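# Move a glass graduated cylinder from cart to bench

## Task

Take one graduated cylinder off the top tray of the cart and leave it standing upright on the work surface of the shelved bench. Every other cylinder must also be standing at the end. The task fails if any cylinder tips over, reaches the floor, or breaks; the glass breaks if it drops more than a few centimetres or is struck hard. When finished, release the cylinder and move the gripper away so it stands unsupported; a cylinder held in place only by the robot does not count. The task also fails if the robot topples or is left leaning.

## Robot and tools

Robot: a Hello Robot Stretch 4, about 1.6 m tall. It has an omni-wheel base (rim no more than 0.23 m from the base origin), a lift that rides up a mast, a single arm that telescopes forward, a three-joint wrist and a two-finger gripper. Cameras: head_camera, head_left_camera, head_right_camera (fisheye) and wrist_camera.

Frames: the base frame sits on the floor below the base centre, x ahead, y to the left, z up. hand_pose is reported in it and marks the point between the fingers, 0.015 m short of the tips; with all wrist joints at zero its axes line up with the base frame. The printed hand position may be somewhat wrong. The odometry frame is the base frame as it was when the scene began.

execute_actions: argument "actions" is a list holding one action or nothing (empty just reports state and images). Optional "cameras" picks which images come back: any of head_camera, head_left_camera, head_right_camera, wrist_camera, or "all"; omitted or null means all, [] means none. An action contains "base", "joints", or both, plus optional "pace" and "contact_limits"; alternatively it is {"end_of_arm": "enable_torque"} by itself, which re-powers any wrist or gripper motor that shut off.
- "base" takes exactly one relative move, counted from where the base last reported itself: {"translate_m": d} straight drive, forward positive, -2 to 2 m; {"strafe_m": d} sideways, left positive, -2 to 2 m; {"rotate_rad": d} spin in place, counter-clockwise (left) positive, -3.2 to 3.2 rad.
- "joints" is one dictionary of absolute targets keyed by joint name (not offsets): lift_m 0 to 1.2 m; arm_m 0 to 0.55 m extension; wrist_yaw_rad -1.134 to 4.276 (0 points ahead, positive turns left, 3.14 is stowed; past 3.4 the arm may obstruct); wrist_pitch_rad -1.117 to 4.259 (0 level, 1.57 pointing down); wrist_roll_rad -1.117 to 4.259 (0 puts both fingers level, positive turns clockwise viewed from behind); gripper_m 0 to 0.08, the finger gap. Done tolerances: lift and arm ±0.004, yaw and roll ±0.02, pitch ±0.05, gripper ±0.002.
- "pace": "slow", "default", "fast" or "max" (base up to 0.1/0.3/0.4/0.6 m/s and 1/2/3/4 rad/s). With lift above 0.2 the base is slowed further, to 0.3 m/s and 1 rad/s at lift 1.2.
- "contact_limits": only {"arm_m": value}, 0 (gentlest) to 0.75 (firmest), default 0.5.
All motions in an action begin together. Anything left out of an action may still be driving toward an earlier target. Targets past a joint's range are clipped and reported; unknown keys or other bad values reject the whole call. An action runs at most 15 s. If a result reports a stop, later calls in the same reply are skipped.

wait: {"seconds": 0 to 10}; commands nothing and returns state and images.
zoom_image: {"camera": name, "region": [x0, y0, x1, y1]} in pixels of that camera's latest full image, origin top-left, at most 504 by 504.
finished_scene: {"scene": n} ends the current scene for good and reports success; only call it once the cylinder stands on its own.

Result lines: base_status and joint_status tell how each motion ended: "done", "off_target" (stopped short, may still push), "contact_stop_at_<key>" (hit something; that part goes slack), "limit_stop_at_<name>", "time_out", "torque_fault". "limit_stop_at_tilt" means leaning over 6 degrees; lift, arm and wheels go slack until upright. "limit_stop_at_own_body" is a self-collision guard, likely with pitch below -0.2 combined with roll below -0.4 or above 4. on_its_own lists things not commanded in this call; its "held at" is the held target. lidar_m: 12 ranges in metres, 30-degree sectors starting straight ahead and going counter-clockwise (4th left, 7th behind, 10th right); "-" means nothing seen or closer than 0.25 m; glass is often invisible. wrist_depth_mm: 7x7 grid of median depths, 100 to 2000 mm, glass omitted. base_odometry uses wheel counts only; a gap over about 0.1 rad between turned_by_wheels and turned_by_imu hints at a collision or slip. base_tilt gives forward/right lean in degrees. motor_effort is percent of maximum, peak in brackets.

Gripping: command a gap narrower than the cylinder; a grip shows as gripper "off_target" with gripper effort away from 0. Effort held beyond about 50 shuts the gripper off and it may drop the glass; then send enable_torque. A wrist motor pressed too hard, or carrying over roughly 2.7 kg level, also faults.

Cautions: cylinders are glass, so lower them gently, set them down rather than drop, and avoid knocking neighbours on the tray. Keep arm_m low (under 0.2) when driving or turning with a load, and avoid fast paces then. Use soft contact limits near furniture. To unfold at the start, send lift_m 0.4 with wrist_yaw_rad 0. Loose items may occasionally be nudged by something. Before finishing, open the gripper, back the hand away, and confirm all cylinders are upright.

Each tool is called as name(argument=value, ...), one argument or row to a line, values as JSON.

## Session

execute_actions(
  actions=[],
)

Scene clock: 0.00 s.
base_odometry: x=+0.000 y=+0.000 heading=+0.000 (m, m, rad; odometry frame)
turned_by_wheels: +0.000 (rad since the last result)
turned_by_imu: +0.000 (rad since the last result)
base_tilt: forward=+0.1 right=-0.5 (deg)
lidar_m: 1.79 1.82 1.98 1.14 1.15 1.41 1.72 1.68 2.21 1.93 1.58 2.41
base_status: not commanded
joint_positions: lift_m=+0.274 arm_m=-0.001 wrist_yaw_rad=+3.146 wrist_pitch_rad=-0.010 wrist_roll_rad=-0.014 gripper_m=+0.040
joint_status: not commanded
motor_effort: lift_m=+18 arm_m=+0 wrist_yaw_rad=-1 wrist_pitch_rad=-8 wrist_roll_rad=+0 gripper_m=-1 wheel_0=+0 wheel_1=+0 wheel_2=+0 (%)
hand_pose: x=-0.0434 y=+0.0865 z=+0.4547 quat_wxyz=(-0.002, +0.005, -0.007, +1.000) (m; base frame)
wrist_depth_mm: - 139 268 - - - 1921 / - 119 147 - - - 1661 / - 117 146 - - - 1336 / - 131 181 - - - 1336 / 201 - - - - - 1336 / 220 1756 1756 1708 1618 1576 1336 / 220 1205 106 1138 125 - 1078
pictures: head_camera, head_left_camera, head_right_camera, wrist_camera
Images, in order (width x height): head_camera 420x560, head_left_camera 420x672, head_right_camera 420x672, wrist_camera 616x392.

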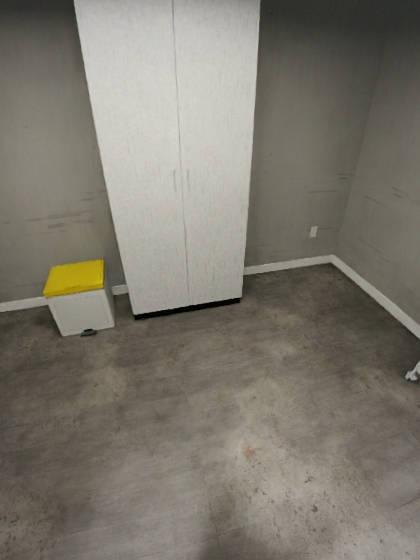

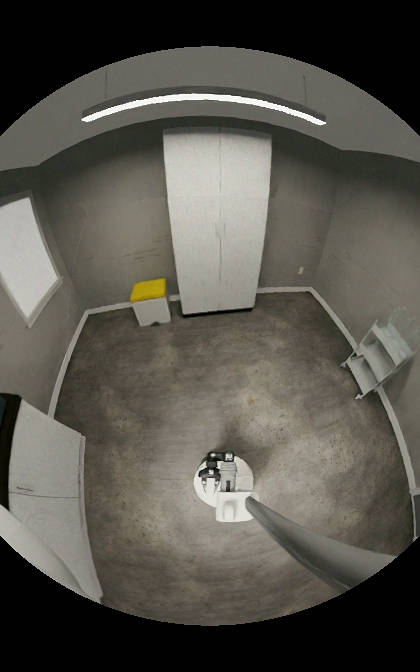

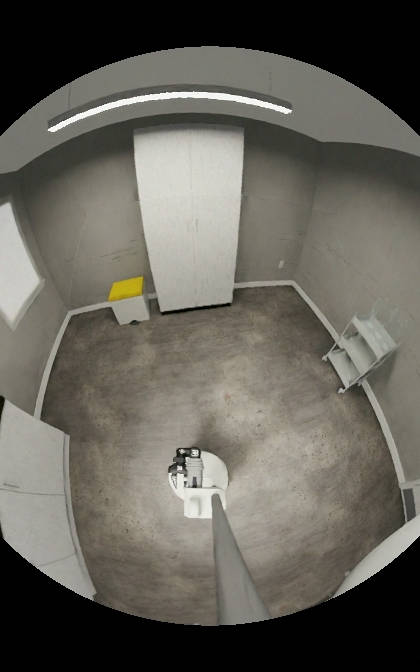

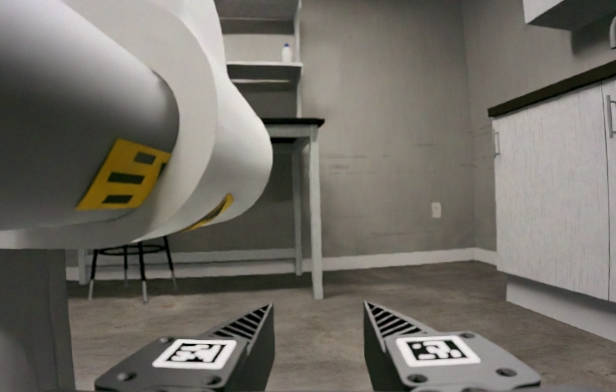

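Bench with shelves is behind. Cart to the right front.

execute_actions(
  actions=[
    {"base":{"rotate_rad":-1.0},"joints":{"lift_m":0.8,"wrist_yaw_rad":0}},
  ],
)

Scene clock: 4.90 s.
base_odometry: x=+0.000 y=+0.000 heading=-1.000 (m, m, rad; odometry frame)
turned_by_wheels: -1.000 (rad since the last result)
turned_by_imu: -1.013 (rad since the last result)
base_tilt: forward=+0.1 right=-0.6 (deg)
lidar_m: 1.56 2.50 1.79 1.83 1.93 1.13 1.16 1.49 1.67 1.69 2.18 1.96
base_status: done
joint_positions: lift_m=+0.800 arm_m=-0.001 wrist_yaw_rad=+0.000 wrist_pitch_rad=-0.010 wrist_roll_rad=-0.014 gripper_m=+0.040
joint_status: all done
motor_effort: lift_m=+22(23) arm_m=+0(0) wrist_yaw_rad=-2(8) wrist_pitch_rad=-7(8) wrist_roll_rad=+0(2) gripper_m=-1(1) wheel_0=+2(8) wheel_1=+1(6) wheel_2=+1(7) (%)
hand_pose: x=+0.3823 y=-0.0874 z=+0.9801 quat_wxyz=(+1.000, -0.007, -0.005, +0.000) (m; base frame)
wrist_depth_mm: - - - 1921 1708 1576 1430 / - - - 1863 1756 1537 1430 / - - - 1921 1661 1576 1397 / - - - 1921 1756 1499 1464 / - - - 1808 1756 1618 1430 / - - - 1708 1618 1537 1499 / - - 106 1618 126 - 1397
pictures: head_camera, head_left_camera, head_right_camera, wrist_camera
camera_calibration (this result's frames):
wrist_camera: T_world_to_cam=[[0.0130247, -0.99982, -0.0138204, -0.0783444], [0.0109368, 0.0139632, -0.999843, 1.03623], [0.999855, 0.0128715, 0.0111167, -0.242873], [0, 0, 0, 1]] pos_world=[0.232525, -0.0896732, 1.03768]
Images, in order (width x height): head_camera 420x560, head_left_camera 420x672, head_right_camera 420x672, wrist_camera 616x392.

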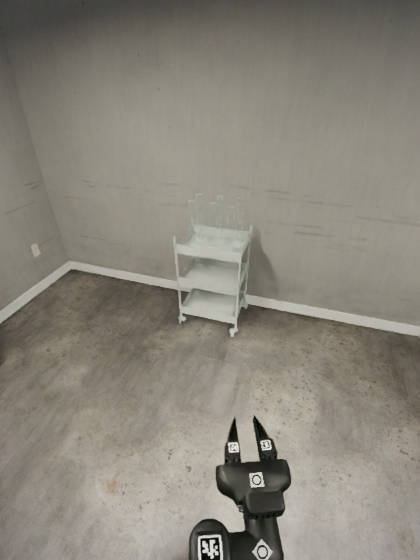

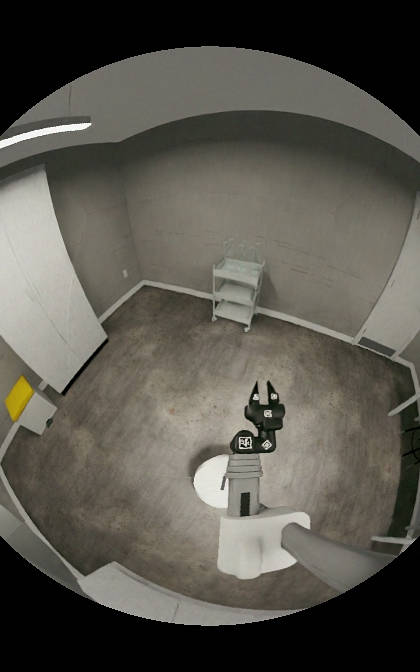

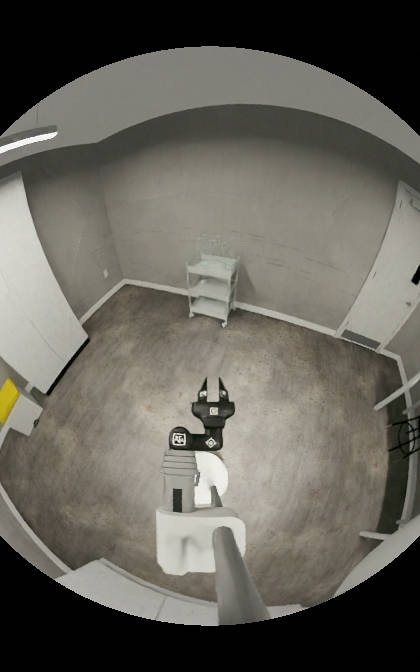

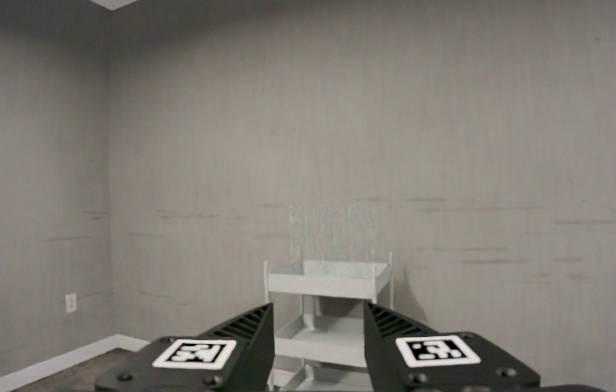

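execute_actions(
  actions=[
    {"base":{"rotate_rad":-0.3}},
  ],
  cameras=[],
)

execute_actions(
  actions=[
    {"base":{"strafe_m":0.5}},
  ],
  cameras=[],
)

execute_actions(
  actions=[
    {"base":{"translate_m":0.75}},
  ],
  cameras=["head_camera","wrist_camera"],
)

Scene clock: 6.27 s.
base_odometry: x=+0.000 y=+0.000 heading=-1.300 (m, m, rad; odometry frame)
turned_by_wheels: -0.300 (rad since the last result)
turned_by_imu: -0.304 (rad since the last result)
base_tilt: forward=+0.0 right=-0.7 (deg)
lidar_m: 1.59 1.65 1.82 1.79 1.91 1.17 1.14 1.24 1.74 1.66 1.79 2.01
base_status: done
joint_positions: lift_m=+0.800 arm_m=-0.001 wrist_yaw_rad=+0.000 wrist_pitch_rad=-0.010 wrist_roll_rad=-0.014 gripper_m=+0.040
joint_status: not commanded
motor_effort: lift_m=+22(22) arm_m=+0(0) wrist_yaw_rad=-1(0) wrist_pitch_rad=-8(8) wrist_roll_rad=-1(1) gripper_m=-1(1) wheel_0=+2(5) wheel_1=+1(5) wheel_2=+0(4) (%)
hand_pose: x=+0.3823 y=-0.0874 z=+0.9801 quat_wxyz=(+1.000, -0.007, -0.005, +0.000) (m; base frame)
wrist_depth_mm: 1921 1863 1756 1756 1708 1661 1618 / 1808 1808 1756 1808 1756 1708 1576 / 1921 1863 1863 1756 1708 1661 1708 / 1921 1808 1863 1756 1661 1661 1661 / 1921 1808 1808 1708 1661 1708 1661 / 1921 1921 1336 1708 1756 1661 1576 / 1983 1808 106 1808 125 - 1661
pictures: none
No camera images: the call's "cameras" was empty. Leave "cameras" out to get every camera's image.

Scene clock: 9.27 s.
base_odometry: x=+0.482 y=+0.134 heading=-1.300 (m, m, rad; odometry frame)
turned_by_wheels: +0.000 (rad since the last result)
turned_by_imu: +0.001 (rad since the last result)
base_tilt: forward=+0.2 right=-0.6 (deg)
lidar_m: 1.58 2.16 1.30 1.29 1.36 1.74 1.14 1.20 1.77 2.17 2.30 2.06
base_status: done
joint_positions: lift_m=+0.800 arm_m=-0.001 wrist_yaw_rad=+0.000 wrist_pitch_rad=-0.010 wrist_roll_rad=-0.014 gripper_m=+0.040
joint_status: not commanded
motor_effort: lift_m=+22(22) arm_m=+0(0) wrist_yaw_rad=+0(0) wrist_pitch_rad=-7(8) wrist_roll_rad=-2(1) gripper_m=-1(1) wheel_0=+1(7) wheel_1=-2(7) wheel_2=+1(6) (%)
hand_pose: x=+0.3823 y=-0.0874 z=+0.9801 quat_wxyz=(+1.000, -0.007, -0.005, +0.000) (m; base frame)
wrist_depth_mm: 1921 1983 1863 1808 1756 1708 1661 / 1983 1983 1808 1808 1756 1708 1618 / 1983 1863 1863 1756 1808 1708 1708 / 1983 1921 1921 1863 1756 1708 1708 / 1921 1983 1863 1808 1756 1708 1756 / 1921 1921 1921 1661 1756 1661 1661 / 1983 1921 106 1366 126 - 1618
pictures: none
No camera images: the call's "cameras" was empty. Leave "cameras" out to get every camera's image.

Scene clock: 13.27 s.
base_odometry: x=+0.683 y=-0.589 heading=-1.300 (m, m, rad; odometry frame)
turned_by_wheels: +0.000 (rad since the last result)
turned_by_imu: +0.000 (rad since the last result)
base_tilt: forward=+0.1 right=-0.6 (deg)
lidar_m: 0.81 1.35 1.74 1.23 1.31 2.53 1.90 2.01 2.30 2.22 1.67 0.84
base_status: done
joint_positions: lift_m=+0.800 arm_m=-0.001 wrist_yaw_rad=+0.000 wrist_pitch_rad=-0.010 wrist_roll_rad=-0.014 gripper_m=+0.040
joint_status: not commanded
motor_effort: lift_m=+22(22) arm_m=+0(0) wrist_yaw_rad=-1(1) wrist_pitch_rad=-8(7) wrist_roll_rad=+0(1) gripper_m=+0(1) wheel_0=+0(6) wheel_1=+0(4) wheel_2=+0(6) (%)
hand_pose: x=+0.3823 y=-0.0874 z=+0.9801 quat_wxyz=(+1.000, -0.007, -0.005, +0.000) (m; base frame)
wrist_depth_mm: 1138 1098 1078 1042 1025 1008 976 / 1138 1118 1060 1060 1025 991 960 / 1160 1118 1060 1042 1042 991 960 / 1138 1138 1078 1060 1008 1025 976 / 1160 1098 1078 1025 1042 976 976 / 1160 1118 1078 1008 1008 1008 976 / 1138 1118 106 809 126 - 960
pictures: head_camera, wrist_camera
camera_calibration (this result's frames):
wrist_camera: T_world_to_cam=[[0.0128442, -0.999822, -0.0138202, -0.0783138], [0.0109392, 0.013961, -0.999843, 1.03624], [0.999858, 0.012691, 0.0111166, -0.242875], [0, 0, 0, 1]] pos_world=[0.23251, -0.0896845, 1.03769]
Images, in order (width x height): head_camera 420x560, wrist_camera 616x392.

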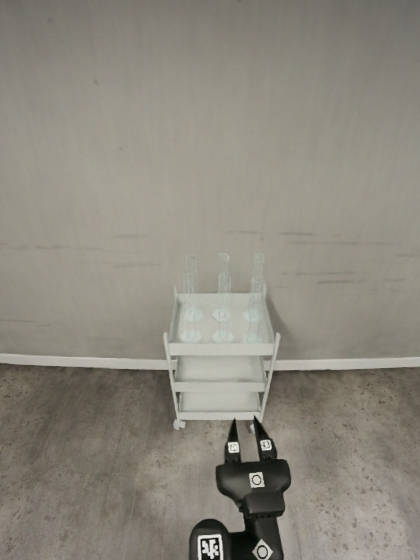

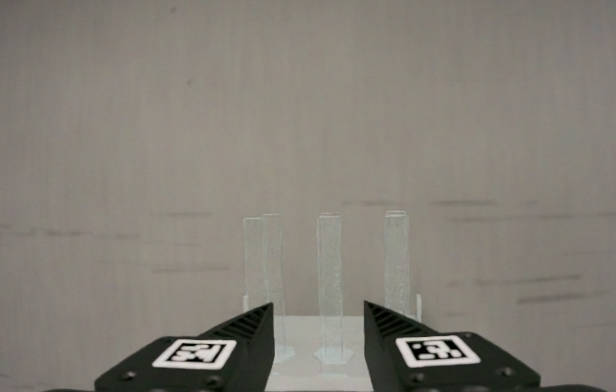

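execute_actions(
  actions=[
    {"base":{"strafe_m":-0.02},"joints":{"lift_m":0.7,"gripper_m":0.08,"arm_m":0.25}},
  ],
  cameras=["head_camera","wrist_camera"],
)

Scene clock: 15.23 s.
base_odometry: x=+0.664 y=-0.594 heading=-1.299 (m, m, rad; odometry frame)
turned_by_wheels: +0.000 (rad since the last result)
turned_by_imu: +0.000 (rad since the last result)
base_tilt: forward=+0.2 right=-0.8 (deg)
lidar_m: 0.81 1.34 1.77 1.26 1.34 2.53 1.88 2.01 2.24 2.19 1.68 0.85
base_status: done
joint_positions: lift_m=+0.700 arm_m=+0.249 wrist_yaw_rad=+0.000 wrist_pitch_rad=-0.010 wrist_roll_rad=-0.014 gripper_m=+0.080
joint_status: all done
motor_effort: lift_m=+14(20) arm_m=+7(6) wrist_yaw_rad=-1(0) wrist_pitch_rad=-8(8) wrist_roll_rad=-2(1) gripper_m=+1(3) wheel_0=+0(6) wheel_1=+1(6) wheel_2=-1(0) (%)
hand_pose: x=+0.6323 y=-0.0874 z=+0.8807 quat_wxyz=(+1.000, -0.007, -0.005, +0.000) (m; base frame)
wrist_depth_mm: 866 842 809 798 778 759 732 / 854 842 809 788 768 768 723 / 854 854 820 788 778 759 732 / 866 854 809 788 768 759 732 / 866 842 809 798 778 750 741 / 891 842 699 691 676 750 723 / - - 145 603 535 - -
pictures: head_camera, wrist_camera
camera_calibration (this result's frames):
wrist_camera: T_world_to_cam=[[0.0129359, -0.999821, -0.013821, -0.0829357], [0.0108723, 0.013962, -0.999843, 0.934223], [0.999857, 0.0127836, 0.011051, -0.491703], [0, 0, 0, 1]] pos_world=[0.482548, -0.0896787, 0.938364]
Images, in order (width x height): head_camera 420x560, wrist_camera 616x392.

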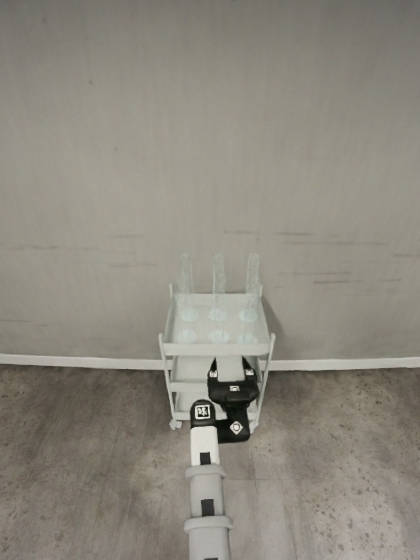

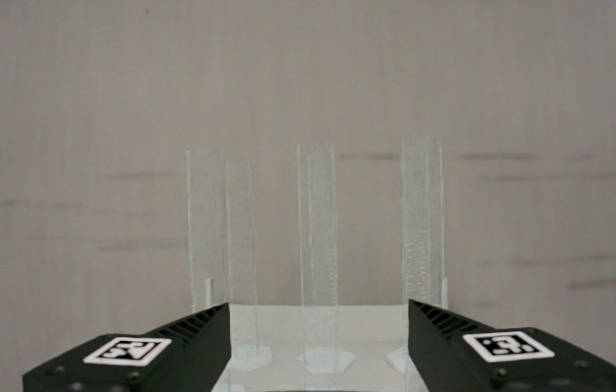

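execute_actions(
  actions=[
    {"joints":{"arm_m":0.45}},
  ],
  cameras=["head_camera","wrist_camera"],
)

Scene clock: 17.03 s.
base_odometry: x=+0.664 y=-0.594 heading=-1.299 (m, m, rad; odometry frame)
turned_by_wheels: +0.000 (rad since the last result)
turned_by_imu: +0.000 (rad since the last result)
base_tilt: forward=+0.0 right=-0.6 (deg)
lidar_m: 0.81 1.32 1.76 1.25 1.31 2.52 1.89 1.98 2.28 2.20 1.69 0.86
base_status: not commanded
joint_positions: lift_m=+0.700 arm_m=+0.449 wrist_yaw_rad=+0.000 wrist_pitch_rad=-0.010 wrist_roll_rad=-0.014 gripper_m=+0.080
joint_status: all done
motor_effort: lift_m=+14(14) arm_m=+7(6) wrist_yaw_rad=-2(1) wrist_pitch_rad=-7(9) wrist_roll_rad=-1(1) gripper_m=+1(1) wheel_0=+0(0) wheel_1=+1(1) wheel_2=-1(1) (%)
hand_pose: x=+0.8323 y=-0.0874 z=+0.8808 quat_wxyz=(+1.000, -0.007, -0.005, +0.000) (m; base frame)
wrist_depth_mm: 647 621 609 591 580 564 549 / 640 621 609 580 574 564 549 / 647 627 615 585 574 554 549 / 647 627 609 591 574 564 549 / 640 621 603 585 574 559 549 / 634 627 603 591 574 559 544 / - - 146 484 477 - -
pictures: head_camera, wrist_camera
camera_calibration (this result's frames):
wrist_camera: T_world_to_cam=[[0.0129429, -0.999821, -0.0138198, -0.0855282], [0.0109629, 0.013962, -0.999842, 0.931992], [0.999856, 0.0127894, 0.0111416, -0.691753], [0, 0, 0, 1]] pos_world=[0.682543, -0.0896783, 0.93837]
Images, in order (width x height): head_camera 420x560, wrist_camera 616x392.

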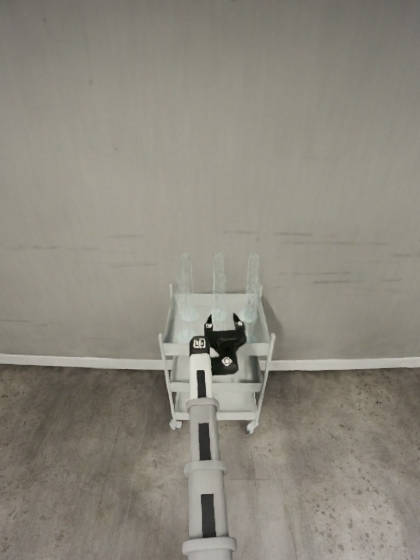

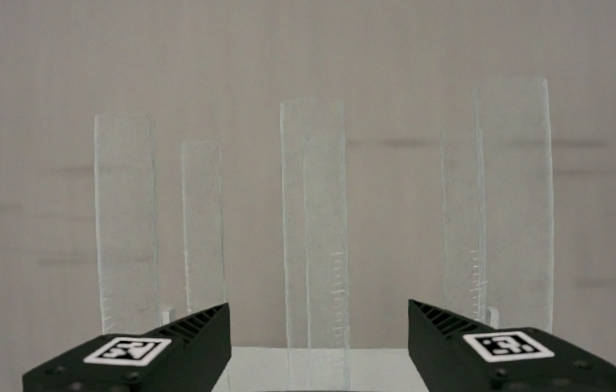

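execute_actions(
  actions=[
    {"joints":{"arm_m":0.53},"pace":"slow"},
  ],
  cameras=["wrist_camera"],
)

execute_actions(
  actions=[
    {"joints":{"gripper_m":0.025}},
  ],
  cameras=["wrist_camera"],
)

Scene clock: 19.60 s.
base_odometry: x=+0.664 y=-0.594 heading=-1.299 (m, m, rad; odometry frame)
turned_by_wheels: +0.000 (rad since the last result)
turned_by_imu: +0.000 (rad since the last result)
base_tilt: forward=+0.0 right=-0.6 (deg)
lidar_m: 0.83 1.35 1.77 1.23 1.34 2.53 1.88 2.00 2.29 2.21 1.68 0.85
base_status: not commanded
joint_positions: lift_m=+0.700 arm_m=+0.529 wrist_yaw_rad=+0.000 wrist_pitch_rad=-0.010 wrist_roll_rad=-0.014 gripper_m=+0.080
joint_status: all done
motor_effort: lift_m=+14(14) arm_m=+7(8) wrist_yaw_rad=-1(2) wrist_pitch_rad=-7(8) wrist_roll_rad=+0(1) gripper_m=+1(1) wheel_0=+0(0) wheel_1=+1(1) wheel_2=-1(1) (%)
hand_pose: x=+0.9123 y=-0.0874 z=+0.8808 quat_wxyz=(+1.000, -0.007, -0.005, +0.000) (m; base frame)
wrist_depth_mm: 564 535 517 517 496 488 473 / 564 539 521 508 500 488 473 / 554 539 525 512 496 484 473 / 554 539 525 512 500 484 473 / 554 539 521 517 500 480 473 / 554 535 521 512 492 480 473 / - - 145 512 496 - -
pictures: wrist_camera
camera_calibration (this result's frames):
wrist_camera: T_world_to_cam=[[0.0128322, -0.999822, -0.0138199, -0.0864859], [0.0109644, 0.0139609, -0.999842, 0.931114], [0.999858, 0.0126786, 0.0111416, -0.771719], [0, 0, 0, 1]] pos_world=[0.76251, -0.0896853, 0.93837]
Images, in order (width x height): wrist_camera 616x392.

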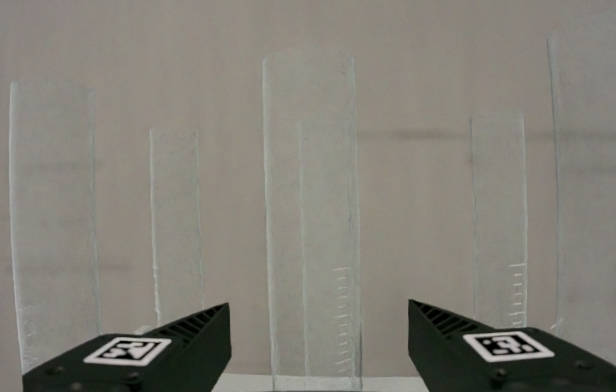

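Scene clock: 20.80 s.
base_odometry: x=+0.664 y=-0.594 heading=-1.299 (m, m, rad; odometry frame)
turned_by_wheels: +0.000 (rad since the last result)
turned_by_imu: +0.000 (rad since the last result)
base_tilt: forward=+0.1 right=-0.6 (deg)
lidar_m: 0.81 1.35 1.77 1.26 1.34 2.53 1.86 2.03 2.27 2.20 1.68 0.84
base_status: not commanded
joint_positions: lift_m=+0.700 arm_m=+0.529 wrist_yaw_rad=+0.000 wrist_pitch_rad=-0.010 wrist_roll_rad=-0.014 gripper_m=+0.035
joint_status: gripper_m off_target (ended at +0.035, target +0.025)
on_its_own: gripper_m is held at +0.031, not at your +0.025, by its contact guard: the fingers met something
motor_effort: lift_m=+14(14) arm_m=+7(7) wrist_yaw_rad=-2(2) wrist_pitch_rad=-7(8) wrist_roll_rad=-1(1) gripper_m=-36(36) wheel_0=+0(0) wheel_1=+1(1) wheel_2=-1(1) (%)
hand_pose: x=+0.9123 y=-0.0874 z=+0.8808 quat_wxyz=(+1.000, -0.007, -0.005, +0.000) (m; base frame)
wrist_depth_mm: 559 535 521 517 500 480 466 / 554 544 525 508 496 484 473 / 559 539 521 517 500 480 473 / 559 544 521 512 500 488 473 / 554 544 517 512 500 484 477 / 559 544 521 508 492 484 480 / 564 544 107 508 124 - 473
pictures: wrist_camera
camera_calibration (this result's frames):
wrist_camera: T_world_to_cam=[[0.013113, -0.999818, -0.0138229, -0.0866797], [0.0109855, 0.0139673, -0.999842, 0.931099], [0.999854, 0.0129591, 0.0111667, -0.771745], [0, 0, 0, 1]] pos_world=[0.76254, -0.0896679, 0.938372]
Images, in order (width x height): wrist_camera 616x392.

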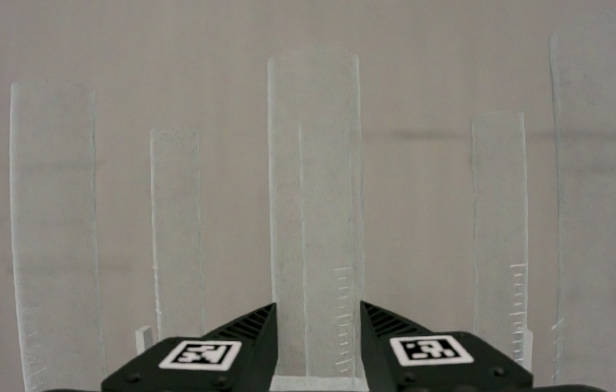

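execute_actions(
  actions=[
    {"joints":{"lift_m":0.95}},
  ],
  cameras=[],
)

execute_actions(
  actions=[
    {"joints":{"arm_m":0.05}},
  ],
  cameras=[],
)

execute_actions(
  actions=[
    {"base":{"rotate_rad":-1.84},"pace":"slow"},
  ],
)

Scene clock: 23.03 s.
base_odometry: x=+0.664 y=-0.594 heading=-1.299 (m, m, rad; odometry frame)
turned_by_wheels: +0.000 (rad since the last result)
turned_by_imu: +0.000 (rad since the last result)
base_tilt: forward=+0.1 right=-0.6 (deg)
lidar_m: 0.81 1.34 1.78 1.26 1.35 2.53 1.90 2.03 2.26 2.20 1.67 0.84
base_status: not commanded
joint_positions: lift_m=+0.950 arm_m=+0.529 wrist_yaw_rad=+0.000 wrist_pitch_rad=-0.008 wrist_roll_rad=-0.014 gripper_m=+0.035
joint_status: all done
on_its_own: gripper_m is held at +0.031, not at your +0.025, by its contact guard: the fingers met something
motor_effort: lift_m=+23(24) arm_m=+7(7) wrist_yaw_rad=-1(1) wrist_pitch_rad=-13(14) wrist_roll_rad=-1(0) gripper_m=-36(35) wheel_0=+0(0) wheel_1=+1(1) wheel_2=-1(1) (%)
hand_pose: x=+0.9123 y=-0.0874 z=+1.1296 quat_wxyz=(+1.000, -0.007, -0.004, +0.000) (m; base frame)
wrist_depth_mm: 559 539 521 512 500 484 469 / 559 535 521 512 496 484 473 / 559 544 525 512 496 480 473 / 554 539 525 512 496 484 473 / 559 544 525 512 500 484 477 / 549 539 525 512 488 484 473 / 559 539 107 512 124 - 473
pictures: none
No camera images: the call's "cameras" was empty. Leave "cameras" out to get every camera's image.

Scene clock: 25.53 s.
base_odometry: x=+0.664 y=-0.594 heading=-1.299 (m, m, rad; odometry frame)
turned_by_wheels: +0.000 (rad since the last result)
turned_by_imu: +0.000 (rad since the last result)
base_tilt: forward=+0.1 right=-0.6 (deg)
lidar_m: 0.42 1.37 1.74 1.25 1.32 2.53 1.89 1.99 2.29 2.19 1.67 0.85
base_status: not commanded
joint_positions: lift_m=+0.950 arm_m=+0.051 wrist_yaw_rad=+0.000 wrist_pitch_rad=-0.008 wrist_roll_rad=-0.014 gripper_m=+0.035
joint_status: all done
on_its_own: gripper_m is held at +0.031, not at your +0.025, by its contact guard: the fingers met something
motor_effort: lift_m=+23(23) arm_m=-7(8) wrist_yaw_rad=-1(2) wrist_pitch_rad=-14(14) wrist_roll_rad=-2(2) gripper_m=-35(36) wheel_0=+0(1) wheel_1=+1(1) wheel_2=-1(1) (%)
hand_pose: x=+0.4348 y=-0.0874 z=+1.1296 quat_wxyz=(+1.000, -0.007, -0.004, +0.000) (m; base frame)
wrist_depth_mm: 1060 1060 1008 991 960 931 904 / 1060 1060 1008 976 976 917 904 / 1078 1060 1008 1008 960 931 917 / 1098 1060 1025 991 976 931 917 / 1078 1025 1025 1008 991 946 904 / 1098 1060 1025 976 946 931 946 / 1078 1042 107 991 124 - 931
pictures: none
No camera images: the call's "cameras" was empty. Leave "cameras" out to get every camera's image.

Scene clock: 28.67 s.
base_odometry: x=+0.663 y=-0.594 heading=-3.139 (m, m, rad; odometry frame)
turned_by_wheels: -1.840 (rad since the last result)
turned_by_imu: -1.865 (rad since the last result)
base_tilt: forward=+0.1 right=-0.5 (deg)
lidar_m: 0.42 2.21 1.42 0.82 0.82 1.55 1.24 1.26 1.54 2.19 1.89 2.27
base_status: done
joint_positions: lift_m=+0.950 arm_m=+0.051 wrist_yaw_rad=+0.000 wrist_pitch_rad=-0.008 wrist_roll_rad=-0.014 gripper_m=+0.035
joint_status: not commanded
on_its_own: gripper_m is held at +0.031, not at your +0.025, by its contact guard: the fingers met something
motor_effort: lift_m=+22(23) arm_m=-7(7) wrist_yaw_rad=-1(3) wrist_pitch_rad=-14(14) wrist_roll_rad=+0(1) gripper_m=-35(35) wheel_0=+0(6) wheel_1=+0(4) wheel_2=+1(5) (%)
hand_pose: x=+0.4348 y=-0.0874 z=+1.1296 quat_wxyz=(+1.000, -0.007, -0.004, +0.000) (m; base frame)
wrist_depth_mm: - - - - - - - / - - - - - - - / - - - - - - - / - - - - - - - / - - - - - - - / - - - - - - - / - - 107 - 124 - -
pictures: head_camera, head_left_camera, head_right_camera, wrist_camera
camera_calibration (this result's frames):
wrist_camera: T_world_to_cam=[[0.0126659, -0.999824, -0.0138423, -0.0768512], [0.00882492, 0.0139546, -0.999864, 1.18607], [0.999881, 0.012542, 0.00900011, -0.29463], [0, 0, 0, 1]] pos_world=[0.285102, -0.0896936, 1.1875]
Images, in order (width x height): head_camera 420x560, head_left_camera 420x672, head_right_camera 420x672, wrist_camera 616x392.

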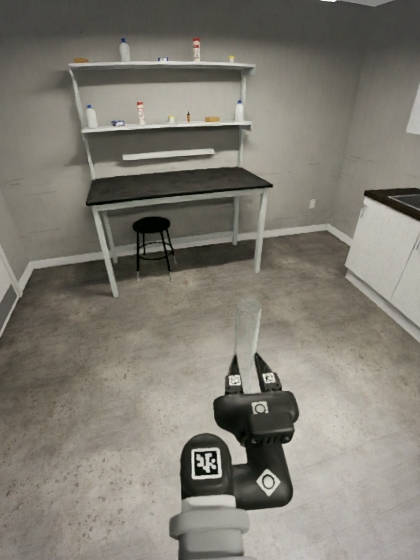

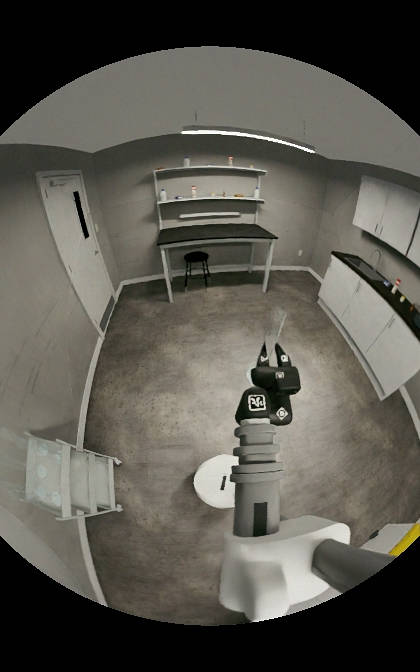

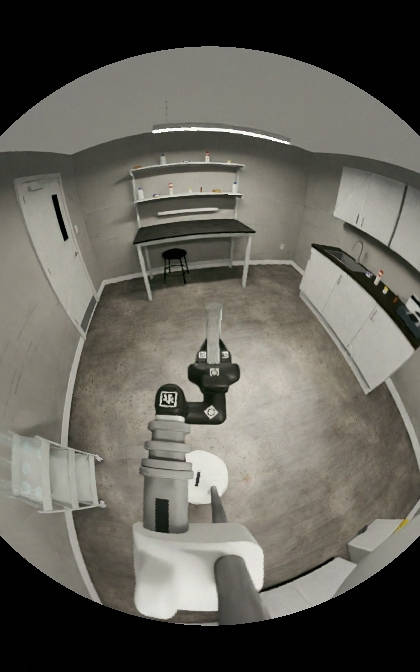

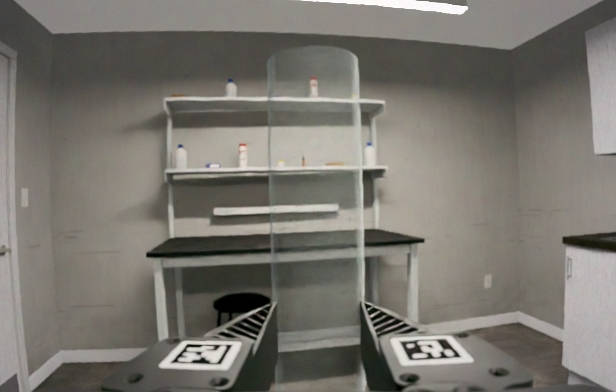

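execute_actions(
  actions=[
    {"base":{"translate_m":1.5}},
  ],
  cameras=["head_camera","wrist_camera"],
)

Scene clock: 44.50 s.
base_odometry: x=-0.837 y=-0.597 heading=-3.139 (m, m, rad; odometry frame)
turned_by_wheels: +0.000 (rad since the last result)
turned_by_imu: +0.001 (rad since the last result)
base_tilt: forward=+0.2 right=-0.7 (deg)
lidar_m: 0.42 0.72 0.87 1.53 1.55 1.68 2.74 2.75 1.74 1.57 1.58 0.85
base_status: done
joint_positions: lift_m=+0.950 arm_m=+0.051 wrist_yaw_rad=+0.000 wrist_pitch_rad=-0.008 wrist_roll_rad=-0.014 gripper_m=+0.035
joint_status: not commanded
on_its_own: gripper_m is held at +0.031, not at your +0.025, by its contact guard: the fingers met something
motor_effort: lift_m=+23(23) arm_m=-7(7) wrist_yaw_rad=-1(2) wrist_pitch_rad=-14(13) wrist_roll_rad=-1(1) gripper_m=-35(35) wheel_0=+1(5) wheel_1=+0(3) wheel_2=+2(6) (%)
hand_pose: x=+0.4348 y=-0.0874 z=+1.1296 quat_wxyz=(+1.000, -0.007, -0.004, +0.000) (m; base frame)
wrist_depth_mm: 1160 1229 1229 1336 1366 1464 1499 / 1160 1205 1255 1308 1336 1397 1499 / 1160 1182 1229 1281 1336 1464 1430 / 1160 1205 1255 1336 1366 1397 1464 / 1160 1229 1255 1281 1366 1430 1499 / 891 891 904 866 866 809 778 / 609 615 107 580 124 - 580
pictures: head_camera, wrist_camera
camera_calibration (this result's frames):
wrist_camera: T_world_to_cam=[[0.0128713, -0.999821, -0.0138425, -0.0768962], [0.00882221, 0.0139567, -0.999864, 1.18608], [0.999878, 0.0127475, 0.00900028, -0.294606], [0, 0, 0, 1]] pos_world=[0.285096, -0.0896807, 1.1875]
Images, in order (width x height): head_camera 420x560, wrist_camera 616x392.

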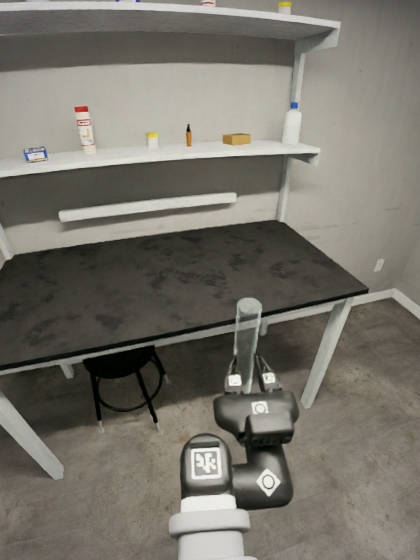

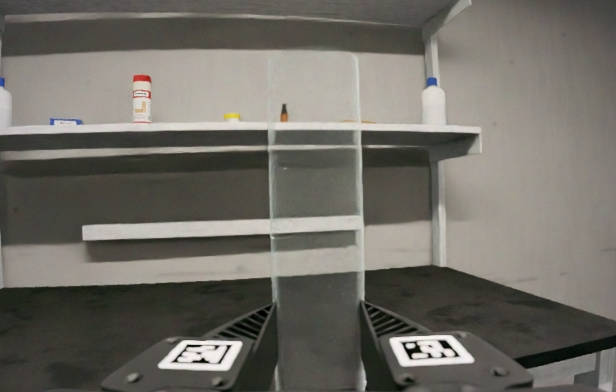

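execute_actions(
  actions=[
    {"joints":{"lift_m":1.0}},
  ],
  cameras=[],
)

execute_actions(
  actions=[
    {"joints":{"arm_m":0.5}},
  ],
  cameras=[],
)

execute_actions(
  actions=[
    {"joints":{"lift_m":0.93},"pace":"slow"},
  ],
  cameras=["head_camera","wrist_camera"],
)

Scene clock: 45.87 s.
base_odometry: x=-0.837 y=-0.597 heading=-3.139 (m, m, rad; odometry frame)
turned_by_wheels: +0.000 (rad since the last result)
turned_by_imu: +0.000 (rad since the last result)
base_tilt: forward=+0.1 right=-0.7 (deg)
lidar_m: 0.43 0.71 0.85 1.54 1.55 1.67 2.73 2.74 1.77 1.55 1.57 0.83
base_status: not commanded
joint_positions: lift_m=+1.000 arm_m=+0.051 wrist_yaw_rad=+0.000 wrist_pitch_rad=-0.008 wrist_roll_rad=-0.014 gripper_m=+0.035
joint_status: all done
on_its_own: gripper_m is held at +0.031, not at your +0.025, by its contact guard: the fingers met something
motor_effort: lift_m=+23(24) arm_m=-7(6) wrist_yaw_rad=-1(1) wrist_pitch_rad=-14(14) wrist_roll_rad=-1(1) gripper_m=-36(35) wheel_0=+1(1) wheel_1=+0(1) wheel_2=+2(2) (%)
hand_pose: x=+0.4348 y=-0.0874 z=+1.1796 quat_wxyz=(+1.000, -0.007, -0.004, +0.000) (m; base frame)
wrist_depth_mm: 1182 1182 1205 1255 1281 1430 1499 / 1205 1229 1229 1308 1366 1430 1499 / 1060 1182 1229 1308 1366 1397 1464 / 1160 1205 1229 1281 1336 1430 1464 / 1138 1182 1281 1308 1366 1464 1464 / 1042 1042 1060 1042 991 960 1464 / 723 732 107 691 124 - 668
pictures: none
No camera images: the call's "cameras" was empty. Leave "cameras" out to get every camera's image.

Scene clock: 48.27 s.
base_odometry: x=-0.837 y=-0.597 heading=-3.139 (m, m, rad; odometry frame)
turned_by_wheels: +0.000 (rad since the last result)
turned_by_imu: +0.000 (rad since the last result)
base_tilt: forward=+0.1 right=-0.6 (deg)
lidar_m: 0.71 0.73 0.86 1.53 1.56 1.67 2.74 2.76 1.77 1.56 1.58 0.82
base_status: not commanded
joint_positions: lift_m=+1.000 arm_m=+0.499 wrist_yaw_rad=+0.000 wrist_pitch_rad=-0.008 wrist_roll_rad=-0.014 gripper_m=+0.035
joint_status: all done
on_its_own: gripper_m is held at +0.031, not at your +0.025, by its contact guard: the fingers met something
motor_effort: lift_m=+23(23) arm_m=+7(7) wrist_yaw_rad=-2(0) wrist_pitch_rad=-13(14) wrist_roll_rad=+0(1) gripper_m=-36(35) wheel_0=+1(1) wheel_1=+0(0) wheel_2=+2(2) (%)
hand_pose: x=+0.8824 y=-0.0874 z=+1.1796 quat_wxyz=(+1.000, -0.007, -0.004, +0.000) (m; base frame)
wrist_depth_mm: 778 788 831 854 891 917 976 / 778 778 809 854 878 723 976 / 676 723 778 820 842 809 683 / 759 788 831 854 917 904 991 / 741 788 820 831 904 917 991 / 759 788 820 854 878 917 976 / 723 741 107 683 124 - 654
pictures: none
No camera images: the call's "cameras" was empty. Leave "cameras" out to get every camera's image.

Scene clock: 49.97 s.
base_odometry: x=-0.837 y=-0.597 heading=-3.139 (m, m, rad; odometry frame)
turned_by_wheels: +0.000 (rad since the last result)
turned_by_imu: +0.000 (rad since the last result)
base_tilt: forward=+0.2 right=-0.6 (deg)
lidar_m: 0.72 0.72 0.88 1.53 1.55 1.67 2.73 2.76 1.75 1.55 1.58 0.84
base_status: not commanded
joint_positions: lift_m=+0.930 arm_m=+0.499 wrist_yaw_rad=+0.000 wrist_pitch_rad=-0.010 wrist_roll_rad=-0.014 gripper_m=+0.031
joint_status: all done
on_its_own: gripper_m is held at +0.031, not at your +0.025, by its contact guard: the fingers met something
motor_effort: lift_m=+16(22) arm_m=+6(7) wrist_yaw_rad=-1(0) wrist_pitch_rad=-7(62) wrist_roll_rad=-1(1) gripper_m=-3(35) wheel_0=+1(2) wheel_1=+0(1) wheel_2=+1(5) (%)
hand_pose: x=+0.8825 y=-0.0874 z=+1.1106 quat_wxyz=(+1.000, -0.007, -0.005, +0.000) (m; base frame)
wrist_depth_mm: 683 788 831 842 891 904 976 / 539 574 597 615 621 691 654 / 768 798 831 866 878 931 976 / 778 798 820 866 891 917 960 / 750 778 809 854 891 931 976 / 768 798 809 820 788 768 866 / 569 569 - 539 102 535 525
pictures: head_camera, wrist_camera
camera_calibration (this result's frames):
wrist_camera: T_world_to_cam=[[0.0128182, -0.999822, -0.0138156, -0.0829223], [0.0111311, 0.0139586, -0.999841, 1.16111], [0.999856, 0.0126624, 0.0113081, -0.744641], [0, 0, 0, 1]] pos_world=[0.732672, -0.0896862, 1.1682]
Images, in order (width x height): head_camera 420x560, wrist_camera 616x392.

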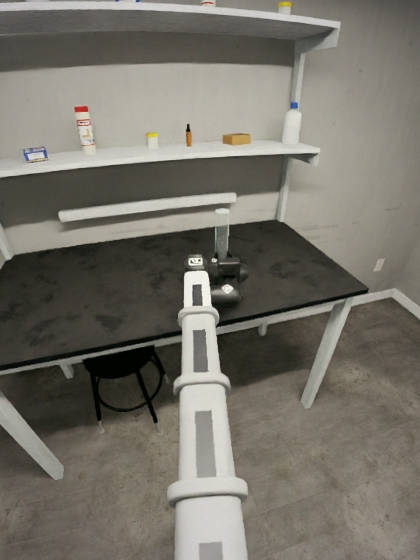

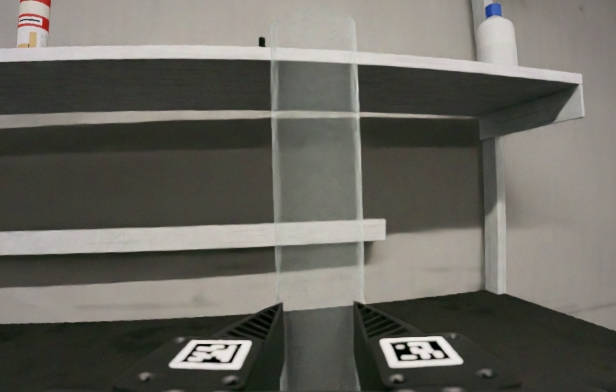

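It landed and slipped out of the tips; standing. Release and retract.

execute_actions(
  actions=[
    {"joints":{"gripper_m":0.08}},
  ],
  cameras=[],
)

execute_actions(
  actions=[
    {"joints":{"arm_m":0.0}},
  ],
  cameras=["head_camera","wrist_camera"],
)

Scene clock: 51.23 s.
base_odometry: x=-0.837 y=-0.597 heading=-3.139 (m, m, rad; odometry frame)
turned_by_wheels: +0.000 (rad since the last result)
turned_by_imu: +0.000 (rad since the last result)
base_tilt: forward=+0.0 right=-0.6 (deg)
lidar_m: 0.71 0.71 0.86 1.54 1.53 1.68 2.73 2.75 1.77 1.57 1.58 0.83
base_status: not commanded
joint_positions: lift_m=+0.930 arm_m=+0.499 wrist_yaw_rad=+0.000 wrist_pitch_rad=-0.010 wrist_roll_rad=-0.014 gripper_m=+0.080
joint_status: all done
motor_effort: lift_m=+16(16) arm_m=+6(6) wrist_yaw_rad=-1(1) wrist_pitch_rad=-7(7) wrist_roll_rad=-1(1) gripper_m=+1(1) wheel_0=+1(1) wheel_1=+0(0) wheel_2=+0(1) (%)
hand_pose: x=+0.8825 y=-0.0874 z=+1.1106 quat_wxyz=(+1.000, -0.007, -0.005, +0.000) (m; base frame)
wrist_depth_mm: 683 778 820 842 904 931 991 / 544 574 597 615 621 683 640 / 759 788 809 866 904 917 991 / 768 788 842 842 891 946 976 / 741 768 798 854 891 931 976 / 759 798 798 854 798 750 960 / - - 145 559 492 - -
pictures: none
No camera images: the call's "cameras" was empty. Leave "cameras" out to get every camera's image.

Scene clock: 53.77 s.
base_odometry: x=-0.837 y=-0.597 heading=-3.139 (m, m, rad; odometry frame)
turned_by_wheels: +0.000 (rad since the last result)
turned_by_imu: +0.000 (rad since the last result)
base_tilt: forward=+0.1 right=-0.6 (deg)
lidar_m: 0.71 0.74 0.87 1.54 1.55 1.69 2.74 2.76 1.77 1.55 1.58 0.83
base_status: not commanded
joint_positions: lift_m=+0.930 arm_m=+0.001 wrist_yaw_rad=+0.000 wrist_pitch_rad=-0.010 wrist_roll_rad=-0.014 gripper_m=+0.080
joint_status: all done
motor_effort: lift_m=+16(16) arm_m=-7(7) wrist_yaw_rad=-1(1) wrist_pitch_rad=-8(8) wrist_roll_rad=-1(1) gripper_m=+1(1) wheel_0=+1(1) wheel_1=+0(0) wheel_2=+0(0) (%)
hand_pose: x=+0.3848 y=-0.0874 z=+1.1106 quat_wxyz=(+1.000, -0.007, -0.005, +0.000) (m; base frame)
wrist_depth_mm: 1205 1255 1281 1366 1397 1430 1499 / 1205 1229 1336 1336 1430 1499 1537 / 1182 1229 1308 1336 1366 1499 1537 / 1229 1229 1281 1336 1430 1464 1576 / 1182 1229 1281 1366 1397 1537 1537 / 820 842 854 831 809 778 723 / - - 145 569 569 - -
pictures: head_camera, wrist_camera
camera_calibration (this result's frames):
wrist_camera: T_world_to_cam=[[0.0126932, -0.999824, -0.0138181, -0.0765186], [0.0109357, 0.0139572, -0.999843, 1.16669], [0.99986, 0.0125401, 0.0111109, -0.246808], [0, 0, 0, 1]] pos_world=[0.234986, -0.0896939, 1.16819]
Images, in order (width x height): head_camera 420x560, wrist_camera 616x392.

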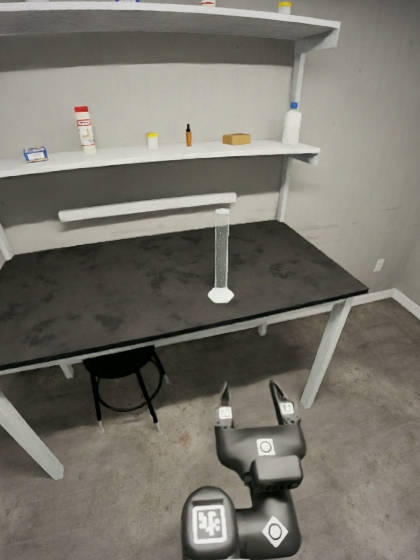

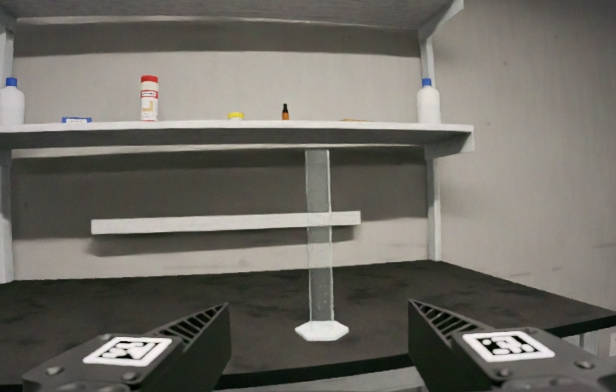

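finished_scene(
  scene=1,
)

The scene is finished: the task was done.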